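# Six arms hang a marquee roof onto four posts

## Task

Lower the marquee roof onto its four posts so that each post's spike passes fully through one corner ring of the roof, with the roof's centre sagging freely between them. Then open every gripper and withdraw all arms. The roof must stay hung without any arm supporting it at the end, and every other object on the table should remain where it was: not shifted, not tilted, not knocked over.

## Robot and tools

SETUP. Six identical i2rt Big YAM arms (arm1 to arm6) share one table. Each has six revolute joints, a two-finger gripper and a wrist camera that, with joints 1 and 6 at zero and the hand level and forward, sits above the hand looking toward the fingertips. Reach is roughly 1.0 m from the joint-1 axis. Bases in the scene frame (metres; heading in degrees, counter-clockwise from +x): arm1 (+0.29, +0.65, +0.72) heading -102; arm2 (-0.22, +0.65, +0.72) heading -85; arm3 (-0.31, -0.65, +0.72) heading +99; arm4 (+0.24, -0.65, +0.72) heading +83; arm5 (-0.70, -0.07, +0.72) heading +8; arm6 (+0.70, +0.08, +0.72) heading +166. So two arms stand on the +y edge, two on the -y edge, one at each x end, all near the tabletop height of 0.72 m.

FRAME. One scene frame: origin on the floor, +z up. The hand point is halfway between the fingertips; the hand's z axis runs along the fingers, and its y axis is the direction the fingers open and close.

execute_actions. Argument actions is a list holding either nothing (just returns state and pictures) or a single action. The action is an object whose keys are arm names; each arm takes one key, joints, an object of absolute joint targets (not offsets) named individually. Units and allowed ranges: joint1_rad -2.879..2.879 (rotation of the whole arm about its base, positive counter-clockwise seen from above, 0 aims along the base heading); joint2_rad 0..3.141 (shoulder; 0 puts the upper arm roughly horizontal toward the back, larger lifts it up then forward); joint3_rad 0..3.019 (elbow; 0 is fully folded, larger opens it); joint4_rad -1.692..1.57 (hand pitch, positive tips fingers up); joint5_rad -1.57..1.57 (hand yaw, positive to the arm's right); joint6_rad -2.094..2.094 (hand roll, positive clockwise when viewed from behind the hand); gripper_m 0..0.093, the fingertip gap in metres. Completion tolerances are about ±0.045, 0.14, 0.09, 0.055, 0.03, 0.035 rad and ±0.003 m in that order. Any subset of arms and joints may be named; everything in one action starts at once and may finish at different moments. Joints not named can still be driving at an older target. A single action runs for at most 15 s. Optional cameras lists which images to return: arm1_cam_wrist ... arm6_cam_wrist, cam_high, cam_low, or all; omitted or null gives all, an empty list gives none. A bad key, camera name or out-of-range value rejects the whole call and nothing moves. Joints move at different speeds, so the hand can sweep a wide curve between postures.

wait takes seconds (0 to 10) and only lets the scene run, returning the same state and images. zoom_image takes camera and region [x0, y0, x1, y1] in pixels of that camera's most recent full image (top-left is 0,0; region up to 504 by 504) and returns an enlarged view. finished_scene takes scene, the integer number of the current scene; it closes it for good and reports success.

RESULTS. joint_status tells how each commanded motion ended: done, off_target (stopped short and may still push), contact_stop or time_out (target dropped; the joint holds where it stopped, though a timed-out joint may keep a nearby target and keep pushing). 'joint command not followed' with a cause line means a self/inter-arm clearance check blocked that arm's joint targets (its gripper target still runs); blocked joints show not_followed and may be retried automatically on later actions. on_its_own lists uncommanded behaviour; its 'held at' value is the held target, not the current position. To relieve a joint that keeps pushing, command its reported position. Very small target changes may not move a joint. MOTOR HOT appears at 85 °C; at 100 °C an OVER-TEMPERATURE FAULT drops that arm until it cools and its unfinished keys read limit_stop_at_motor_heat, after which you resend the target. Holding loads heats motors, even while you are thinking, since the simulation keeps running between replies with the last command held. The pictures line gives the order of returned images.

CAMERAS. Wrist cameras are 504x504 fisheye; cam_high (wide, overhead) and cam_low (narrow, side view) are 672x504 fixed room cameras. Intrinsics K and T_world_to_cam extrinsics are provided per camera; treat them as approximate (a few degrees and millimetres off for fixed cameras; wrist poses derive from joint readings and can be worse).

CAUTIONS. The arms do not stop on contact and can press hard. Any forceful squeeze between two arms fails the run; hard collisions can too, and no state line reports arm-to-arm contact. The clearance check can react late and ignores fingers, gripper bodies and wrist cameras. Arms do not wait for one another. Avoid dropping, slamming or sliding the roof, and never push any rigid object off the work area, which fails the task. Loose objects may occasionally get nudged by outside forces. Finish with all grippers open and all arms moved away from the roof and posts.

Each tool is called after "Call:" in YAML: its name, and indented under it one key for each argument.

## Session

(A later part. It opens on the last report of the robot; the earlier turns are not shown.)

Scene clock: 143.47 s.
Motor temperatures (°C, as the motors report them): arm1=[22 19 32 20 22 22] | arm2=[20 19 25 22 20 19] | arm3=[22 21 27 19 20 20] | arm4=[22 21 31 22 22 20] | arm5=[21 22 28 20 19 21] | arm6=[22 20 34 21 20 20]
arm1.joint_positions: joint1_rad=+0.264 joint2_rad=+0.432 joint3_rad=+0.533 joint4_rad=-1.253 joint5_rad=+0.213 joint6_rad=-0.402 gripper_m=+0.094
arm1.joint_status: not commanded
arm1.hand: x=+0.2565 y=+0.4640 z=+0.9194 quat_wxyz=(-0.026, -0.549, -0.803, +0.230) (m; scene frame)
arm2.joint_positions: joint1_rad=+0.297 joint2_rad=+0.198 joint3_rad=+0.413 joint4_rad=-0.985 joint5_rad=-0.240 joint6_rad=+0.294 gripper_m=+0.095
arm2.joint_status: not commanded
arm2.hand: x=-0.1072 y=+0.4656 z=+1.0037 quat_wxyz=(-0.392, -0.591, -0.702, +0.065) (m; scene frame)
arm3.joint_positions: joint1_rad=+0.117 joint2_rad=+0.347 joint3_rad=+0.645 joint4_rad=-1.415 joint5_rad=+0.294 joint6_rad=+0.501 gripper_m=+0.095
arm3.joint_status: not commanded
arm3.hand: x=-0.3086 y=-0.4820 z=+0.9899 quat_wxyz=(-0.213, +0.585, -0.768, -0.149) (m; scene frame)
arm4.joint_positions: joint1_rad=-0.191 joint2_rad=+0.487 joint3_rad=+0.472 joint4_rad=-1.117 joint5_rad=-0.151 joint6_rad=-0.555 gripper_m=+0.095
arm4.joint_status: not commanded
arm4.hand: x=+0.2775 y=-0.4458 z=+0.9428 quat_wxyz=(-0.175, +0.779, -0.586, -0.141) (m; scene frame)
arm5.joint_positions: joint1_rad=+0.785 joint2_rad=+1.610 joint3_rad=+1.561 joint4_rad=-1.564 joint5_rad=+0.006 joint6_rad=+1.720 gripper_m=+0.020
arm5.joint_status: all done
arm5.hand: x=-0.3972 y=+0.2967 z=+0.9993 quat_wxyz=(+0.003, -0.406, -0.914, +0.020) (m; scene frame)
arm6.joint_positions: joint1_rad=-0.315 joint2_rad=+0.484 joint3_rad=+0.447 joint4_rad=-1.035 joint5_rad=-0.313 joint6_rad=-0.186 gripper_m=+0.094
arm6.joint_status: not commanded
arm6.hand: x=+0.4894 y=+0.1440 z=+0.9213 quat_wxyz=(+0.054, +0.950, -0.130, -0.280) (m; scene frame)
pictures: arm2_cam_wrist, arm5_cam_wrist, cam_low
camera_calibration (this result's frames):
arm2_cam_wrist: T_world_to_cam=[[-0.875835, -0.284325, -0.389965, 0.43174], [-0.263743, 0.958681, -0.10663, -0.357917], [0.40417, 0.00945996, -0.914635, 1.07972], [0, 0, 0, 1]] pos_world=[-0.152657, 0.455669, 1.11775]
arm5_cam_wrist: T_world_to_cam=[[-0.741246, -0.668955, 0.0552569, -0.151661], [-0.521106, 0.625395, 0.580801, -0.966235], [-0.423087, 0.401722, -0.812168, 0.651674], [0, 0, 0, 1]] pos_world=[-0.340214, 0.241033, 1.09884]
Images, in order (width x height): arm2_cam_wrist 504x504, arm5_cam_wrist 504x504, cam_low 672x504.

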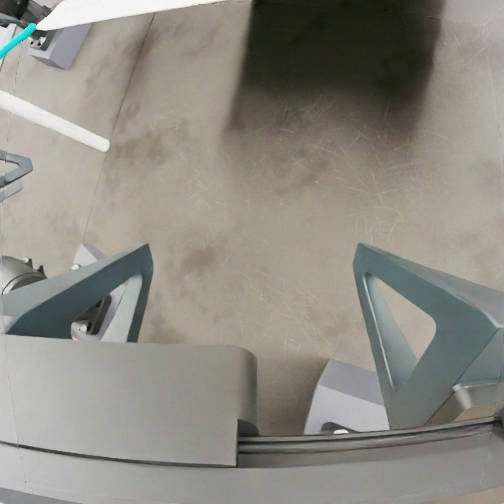

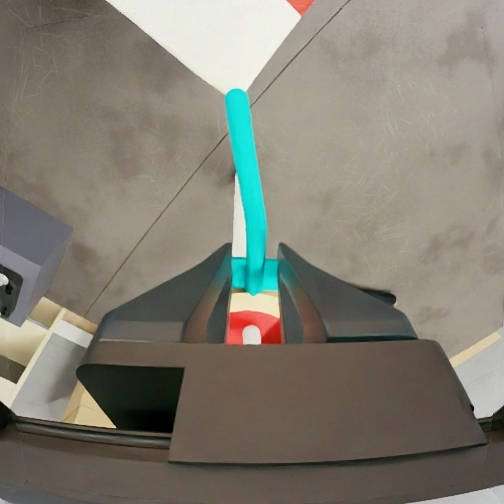

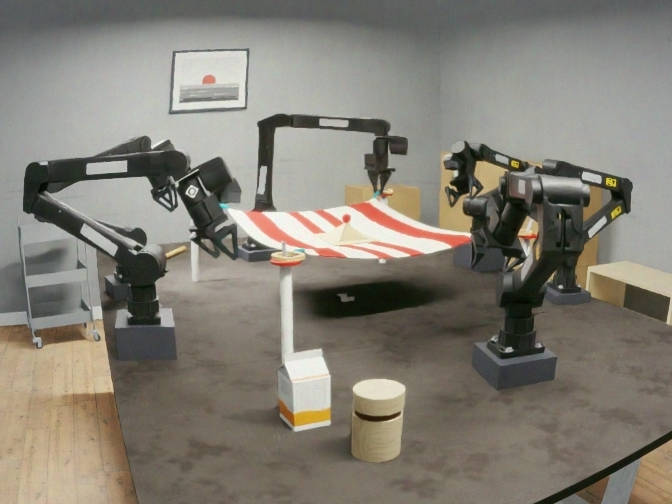

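Nearly down.

Call:
execute_actions:
  actions:
    - {"arm5":{"joints":{"joint3_rad":1.535,"joint4_rad":-1.53}}}
  cameras: ["arm5_cam_wrist"]

Call:
execute_actions:
  actions:
    - {"arm5":{"joints":{"gripper_m":0.05}}}
  cameras: ["arm5_cam_wrist"]

Call:
execute_actions:
  actions:
    - {"arm5":{"joints":{"joint3_rad":1.75,"joint2_rad":1.55,"joint4_rad":-1.65}}}
  cameras: ["arm5_cam_wrist"]

Call:
execute_actions:
  actions:
    - {"arm5":{"joints":{"joint3_rad":1.0,"joint2_rad":0.5,"joint1_rad":0.4}}}

Scene clock: 153.80 s.
Motor temperatures (°C, as the motors report them): arm1=[22 19 32 20 22 22] | arm2=[20 19 25 22 20 19] | arm3=[22 21 28 19 20 20] | arm4=[22 21 31 22 22 20] | arm5=[21 22 28 20 19 21] | arm6=[22 20 34 21 20 20]
arm1.joint_positions: joint1_rad=+0.264 joint2_rad=+0.432 joint3_rad=+0.533 joint4_rad=-1.253 joint5_rad=+0.213 joint6_rad=-0.402 gripper_m=+0.094
arm1.joint_status: not commanded
arm1.hand: x=+0.2565 y=+0.4640 z=+0.9194 quat_wxyz=(-0.026, -0.549, -0.803, +0.230) (m; scene frame)
arm2.joint_positions: joint1_rad=+0.297 joint2_rad=+0.198 joint3_rad=+0.413 joint4_rad=-0.985 joint5_rad=-0.240 joint6_rad=+0.294 gripper_m=+0.095
arm2.joint_status: not commanded
arm2.hand: x=-0.1072 y=+0.4656 z=+1.0037 quat_wxyz=(-0.392, -0.591, -0.702, +0.065) (m; scene frame)
arm3.joint_positions: joint1_rad=+0.117 joint2_rad=+0.347 joint3_rad=+0.645 joint4_rad=-1.415 joint5_rad=+0.294 joint6_rad=+0.501 gripper_m=+0.095
arm3.joint_status: not commanded
arm3.hand: x=-0.3086 y=-0.4820 z=+0.9899 quat_wxyz=(-0.213, +0.585, -0.768, -0.149) (m; scene frame)
arm4.joint_positions: joint1_rad=-0.191 joint2_rad=+0.487 joint3_rad=+0.472 joint4_rad=-1.117 joint5_rad=-0.151 joint6_rad=-0.555 gripper_m=+0.095
arm4.joint_status: not commanded
arm4.hand: x=+0.2775 y=-0.4458 z=+0.9428 quat_wxyz=(-0.175, +0.779, -0.586, -0.141) (m; scene frame)
arm5.joint_positions: joint1_rad=+0.785 joint2_rad=+1.610 joint3_rad=+1.545 joint4_rad=-1.543 joint5_rad=+0.006 joint6_rad=+1.720 gripper_m=+0.020
arm5.joint_status: all done
arm5.hand: x=-0.3967 y=+0.2973 z=+0.9930 quat_wxyz=(+0.002, -0.406, -0.914, +0.018) (m; scene frame)
arm6.joint_positions: joint1_rad=-0.315 joint2_rad=+0.484 joint3_rad=+0.447 joint4_rad=-1.035 joint5_rad=-0.313 joint6_rad=-0.186 gripper_m=+0.094
arm6.joint_status: not commanded
arm6.hand: x=+0.4894 y=+0.1440 z=+0.9213 quat_wxyz=(+0.054, +0.950, -0.130, -0.280) (m; scene frame)
pictures: arm5_cam_wrist
camera_calibration (this result's frames):
arm5_cam_wrist: T_world_to_cam=[[-0.741655, -0.66886, 0.0507323, -0.146246], [-0.522564, 0.623542, 0.581483, -0.963399], [-0.420565, 0.404749, -0.811975, 0.646434], [0, 0, 0, 1]] pos_world=[-0.340034, 0.241257, 1.09251]
Images, in order (width x height): arm5_cam_wrist 504x504.

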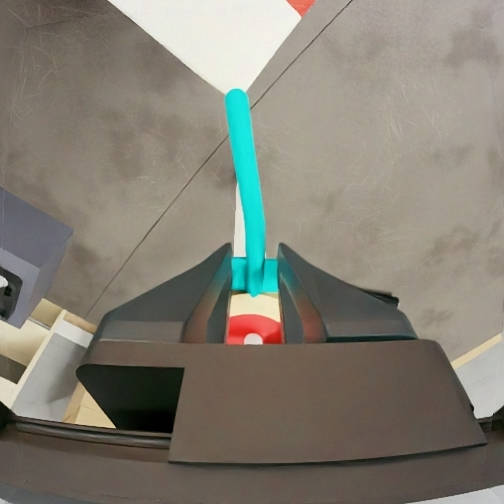

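Scene clock: 154.40 s.
Motor temperatures (°C, as the motors report them): arm1=[22 19 32 20 22 22] | arm2=[20 19 25 22 20 19] | arm3=[22 21 28 19 20 20] | arm4=[22 21 31 22 22 20] | arm5=[21 22 28 20 19 21] | arm6=[22 20 34 21 20 20]
arm1.joint_positions: joint1_rad=+0.264 joint2_rad=+0.432 joint3_rad=+0.533 joint4_rad=-1.253 joint5_rad=+0.213 joint6_rad=-0.402 gripper_m=+0.094
arm1.joint_status: not commanded
arm1.hand: x=+0.2565 y=+0.4640 z=+0.9194 quat_wxyz=(-0.026, -0.549, -0.803, +0.230) (m; scene frame)
arm2.joint_positions: joint1_rad=+0.297 joint2_rad=+0.198 joint3_rad=+0.413 joint4_rad=-0.985 joint5_rad=-0.240 joint6_rad=+0.294 gripper_m=+0.095
arm2.joint_status: not commanded
arm2.hand: x=-0.1072 y=+0.4656 z=+1.0037 quat_wxyz=(-0.392, -0.591, -0.702, +0.065) (m; scene frame)
arm3.joint_positions: joint1_rad=+0.117 joint2_rad=+0.347 joint3_rad=+0.645 joint4_rad=-1.415 joint5_rad=+0.294 joint6_rad=+0.501 gripper_m=+0.095
arm3.joint_status: not commanded
arm3.hand: x=-0.3086 y=-0.4820 z=+0.9899 quat_wxyz=(-0.213, +0.585, -0.768, -0.149) (m; scene frame)
arm4.joint_positions: joint1_rad=-0.191 joint2_rad=+0.487 joint3_rad=+0.472 joint4_rad=-1.117 joint5_rad=-0.151 joint6_rad=-0.555 gripper_m=+0.095
arm4.joint_status: not commanded
arm4.hand: x=+0.2775 y=-0.4458 z=+0.9428 quat_wxyz=(-0.175, +0.779, -0.586, -0.141) (m; scene frame)
arm5.joint_positions: joint1_rad=+0.785 joint2_rad=+1.610 joint3_rad=+1.544 joint4_rad=-1.540 joint5_rad=+0.004 joint6_rad=+1.721 gripper_m=+0.050
arm5.joint_status: all done
arm5.hand: x=-0.3968 y=+0.2977 z=+0.9927 quat_wxyz=(+0.003, -0.406, -0.914, +0.017) (m; scene frame)
arm6.joint_positions: joint1_rad=-0.315 joint2_rad=+0.484 joint3_rad=+0.447 joint4_rad=-1.035 joint5_rad=-0.313 joint6_rad=-0.186 gripper_m=+0.094
arm6.joint_status: not commanded
arm6.hand: x=+0.4894 y=+0.1440 z=+0.9213 quat_wxyz=(+0.054, +0.950, -0.130, -0.280) (m; scene frame)
pictures: arm5_cam_wrist
camera_calibration (this result's frames):
arm5_cam_wrist: T_world_to_cam=[[-0.74193, -0.668647, 0.0495056, -0.144882], [-0.521997, 0.622389, 0.583225, -0.964697], [-0.420783, 0.406871, -0.810801, 0.644095], [0, 0, 0, 1]] pos_world=[-0.340037, 0.241478, 1.09204]
Images, in order (width x height): arm5_cam_wrist 504x504.

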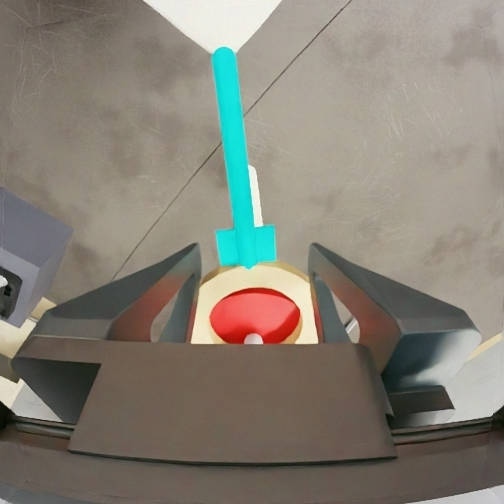

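Scene clock: 155.67 s.
Motor temperatures (°C, as the motors report them): arm1=[22 19 32 20 22 22] | arm2=[20 19 25 22 20 19] | arm3=[22 21 28 19 20 20] | arm4=[22 21 31 22 22 20] | arm5=[21 22 28 20 19 21] | arm6=[22 20 34 21 20 20]
arm1.joint_positions: joint1_rad=+0.264 joint2_rad=+0.432 joint3_rad=+0.533 joint4_rad=-1.253 joint5_rad=+0.213 joint6_rad=-0.402 gripper_m=+0.094
arm1.joint_status: not commanded
arm1.hand: x=+0.2565 y=+0.4640 z=+0.9194 quat_wxyz=(-0.026, -0.549, -0.803, +0.230) (m; scene frame)
arm2.joint_positions: joint1_rad=+0.297 joint2_rad=+0.198 joint3_rad=+0.413 joint4_rad=-0.985 joint5_rad=-0.240 joint6_rad=+0.294 gripper_m=+0.095
arm2.joint_status: not commanded
arm2.hand: x=-0.1072 y=+0.4656 z=+1.0037 quat_wxyz=(-0.392, -0.591, -0.702, +0.065) (m; scene frame)
arm3.joint_positions: joint1_rad=+0.117 joint2_rad=+0.347 joint3_rad=+0.645 joint4_rad=-1.415 joint5_rad=+0.294 joint6_rad=+0.501 gripper_m=+0.095
arm3.joint_status: not commanded
arm3.hand: x=-0.3086 y=-0.4820 z=+0.9899 quat_wxyz=(-0.213, +0.585, -0.768, -0.149) (m; scene frame)
arm4.joint_positions: joint1_rad=-0.191 joint2_rad=+0.487 joint3_rad=+0.472 joint4_rad=-1.117 joint5_rad=-0.151 joint6_rad=-0.555 gripper_m=+0.095
arm4.joint_status: not commanded
arm4.hand: x=+0.2775 y=-0.4458 z=+0.9428 quat_wxyz=(-0.175, +0.779, -0.586, -0.141) (m; scene frame)
arm5.joint_positions: joint1_rad=+0.785 joint2_rad=+1.537 joint3_rad=+1.721 joint4_rad=-1.641 joint5_rad=+0.003 joint6_rad=+1.721 gripper_m=+0.050
arm5.joint_status: all done
arm5.hand: x=-0.3948 y=+0.3003 z=+1.0944 quat_wxyz=(-0.017, -0.406, -0.912, -0.055) (m; scene frame)
arm6.joint_positions: joint1_rad=-0.315 joint2_rad=+0.484 joint3_rad=+0.447 joint4_rad=-1.035 joint5_rad=-0.313 joint6_rad=-0.186 gripper_m=+0.094
arm6.joint_status: not commanded
arm6.hand: x=+0.4894 y=+0.1440 z=+0.9213 quat_wxyz=(+0.054, +0.950, -0.130, -0.280) (m; scene frame)
pictures: arm5_cam_wrist
camera_calibration (this result's frames):
arm5_cam_wrist: T_world_to_cam=[[-0.740112, -0.665289, -0.0981092, 0.0145361], [-0.577592, 0.554157, 0.599414, -1.0437], [-0.344416, 0.500301, -0.794404, 0.710444], [0, 0, 0, 1]] pos_world=[-0.347386, 0.232608, 1.19141]
Images, in order (width x height): arm5_cam_wrist 504x504.

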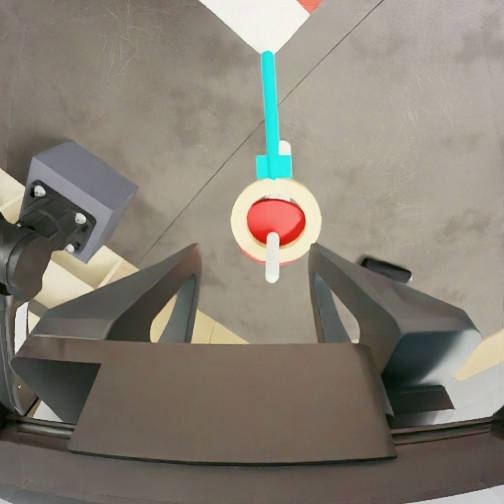

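Scene clock: 157.20 s.
Motor temperatures (°C, as the motors report them): arm1=[22 19 32 20 22 22] | arm2=[20 19 25 22 20 19] | arm3=[22 21 28 19 20 20] | arm4=[22 21 31 22 22 20] | arm5=[21 22 28 20 19 21] | arm6=[22 20 34 21 20 20]
arm1.joint_positions: joint1_rad=+0.264 joint2_rad=+0.432 joint3_rad=+0.533 joint4_rad=-1.253 joint5_rad=+0.213 joint6_rad=-0.402 gripper_m=+0.094
arm1.joint_status: not commanded
arm1.hand: x=+0.2565 y=+0.4640 z=+0.9194 quat_wxyz=(-0.026, -0.549, -0.803, +0.230) (m; scene frame)
arm2.joint_positions: joint1_rad=+0.297 joint2_rad=+0.198 joint3_rad=+0.413 joint4_rad=-0.985 joint5_rad=-0.240 joint6_rad=+0.294 gripper_m=+0.095
arm2.joint_status: not commanded
arm2.hand: x=-0.1072 y=+0.4656 z=+1.0037 quat_wxyz=(-0.392, -0.591, -0.702, +0.065) (m; scene frame)
arm3.joint_positions: joint1_rad=+0.117 joint2_rad=+0.347 joint3_rad=+0.645 joint4_rad=-1.415 joint5_rad=+0.294 joint6_rad=+0.501 gripper_m=+0.095
arm3.joint_status: not commanded
arm3.hand: x=-0.3086 y=-0.4820 z=+0.9899 quat_wxyz=(-0.213, +0.585, -0.768, -0.149) (m; scene frame)
arm4.joint_positions: joint1_rad=-0.191 joint2_rad=+0.487 joint3_rad=+0.472 joint4_rad=-1.117 joint5_rad=-0.151 joint6_rad=-0.555 gripper_m=+0.095
arm4.joint_status: not commanded
arm4.hand: x=+0.2775 y=-0.4458 z=+0.9428 quat_wxyz=(-0.175, +0.779, -0.586, -0.141) (m; scene frame)
arm5.joint_positions: joint1_rad=+0.394 joint2_rad=+0.509 joint3_rad=+1.008 joint4_rad=-1.646 joint5_rad=+0.001 joint6_rad=+1.722 gripper_m=+0.050
arm5.joint_status: all done
arm5.hand: x=-0.5583 y=+0.0051 z=+1.0900 quat_wxyz=(-0.095, -0.564, -0.799, -0.188) (m; scene frame)
arm6.joint_positions: joint1_rad=-0.315 joint2_rad=+0.484 joint3_rad=+0.447 joint4_rad=-1.035 joint5_rad=-0.313 joint6_rad=-0.186 gripper_m=+0.094
arm6.joint_status: not commanded
arm6.hand: x=+0.4894 y=+0.1440 z=+0.9213 quat_wxyz=(+0.054, +0.950, -0.130, -0.280) (m; scene frame)
pictures: arm1_cam_wrist, arm2_cam_wrist, arm3_cam_wrist, arm4_cam_wrist, arm5_cam_wrist, arm6_cam_wrist, cam_high, cam_low
camera_calibration (this result's frames):
arm2_cam_wrist: T_world_to_cam=[[-0.875835, -0.284325, -0.389965, 0.43174], [-0.263743, 0.958681, -0.10663, -0.357917], [0.40417, 0.00945996, -0.914635, 1.07972], [0, 0, 0, 1]] pos_world=[-0.152657, 0.455669, 1.11775]
arm5_cam_wrist: T_world_to_cam=[[-0.870747, -0.2965, -0.392285, -0.0575447], [-0.485665, 0.643479, 0.591662, -0.912643], [0.0769992, 0.705707, -0.704308, 0.934335], [0, 0, 0, 1]] pos_world=[-0.565289, -0.0891617, 1.17546]
Images, in order (width x height): arm1_cam_wrist 504x504, arm2_cam_wrist 504x504, arm3_cam_wrist 504x504, arm4_cam_wrist 504x504, arm5_cam_wrist 504x504, arm6_cam_wrist 504x504, cam_high 672x504, cam_low 672x504.

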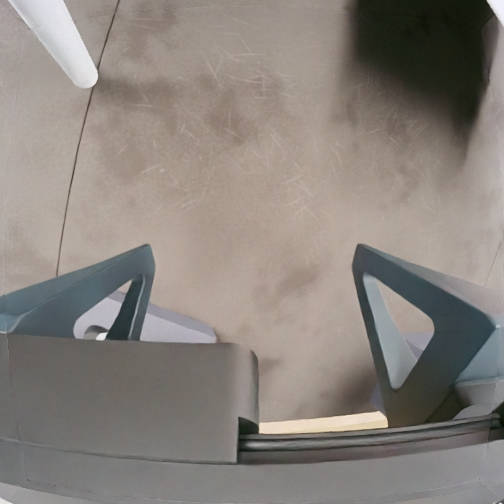

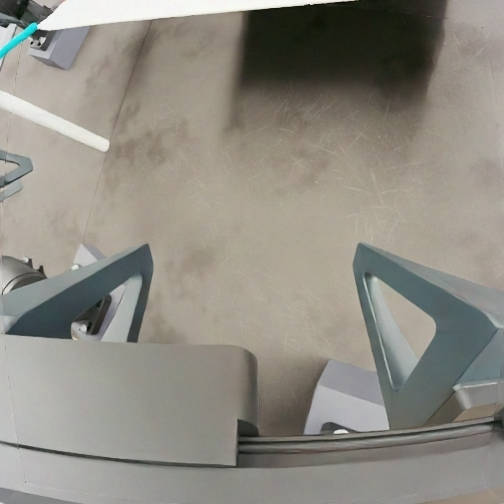

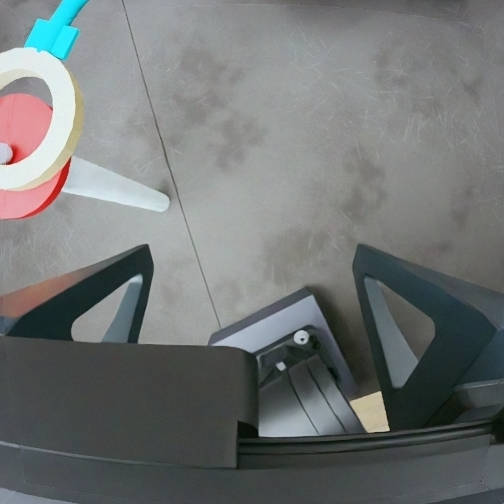

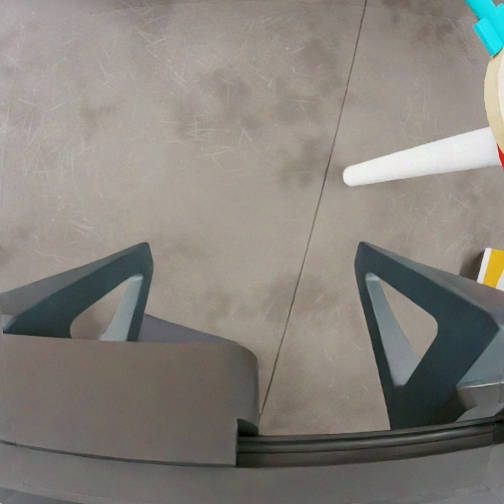

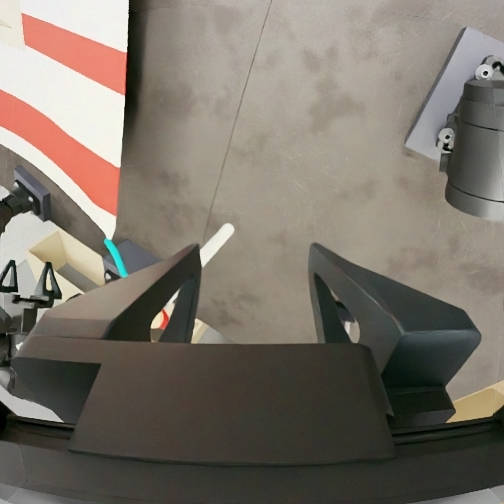

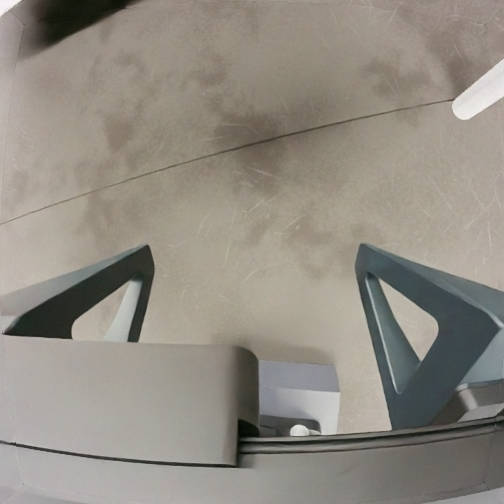

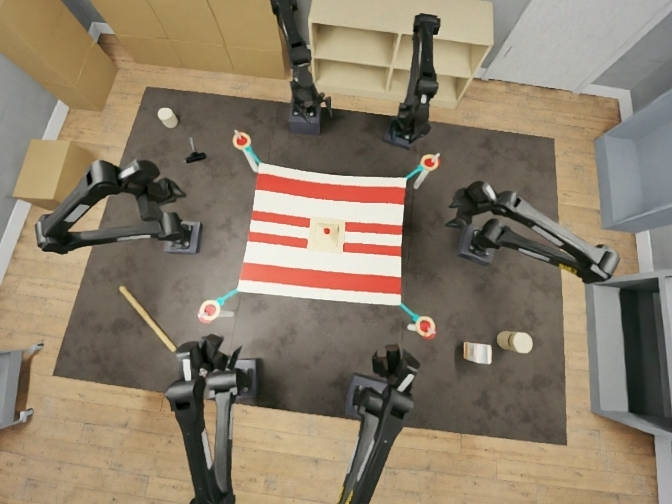

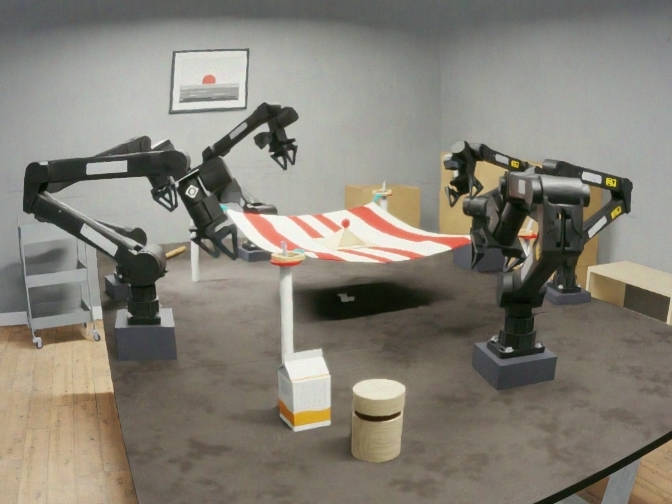

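Call:
zoom_image:
  camera: "cam_high"
  region: [170, 270, 270, 345]

Call:
zoom_image:
  camera: "cam_high"
  region: [380, 130, 480, 205]

Call:
zoom_image:
  camera: "cam_low"
  region: [150, 170, 330, 290]

Region (170, 270, 270, 345) of cam_high's 672x504 image, scaled by 5.040, with more detail than that image has; it fills the top 378 rows of this view, and the rest is white.

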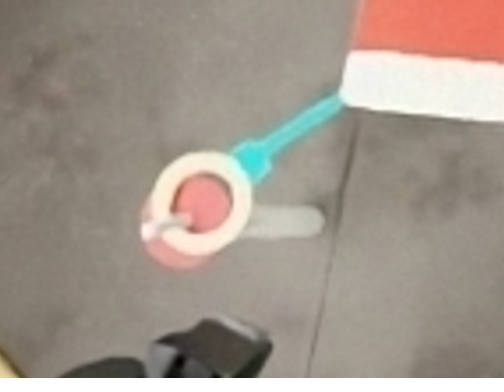

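Region (380, 130, 480, 205) of cam_high's 672x504 image, scaled by 5.040, with more detail than that image has; it fills the top 378 rows of this view, and the rest is white.

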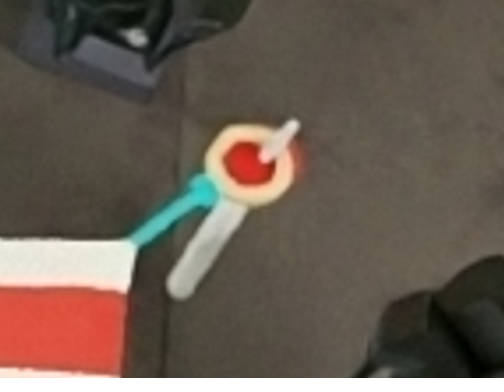

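Region (150, 170, 330, 290) of cam_low's 672x504 image, scaled by 2.800, with more detail than that image has.

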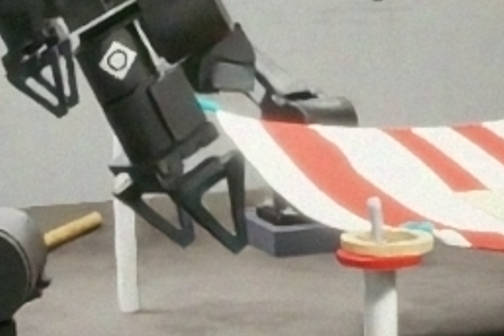

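All seated.

Call:
finished_scene:
  scene: 1

The scene is finished: the task was done.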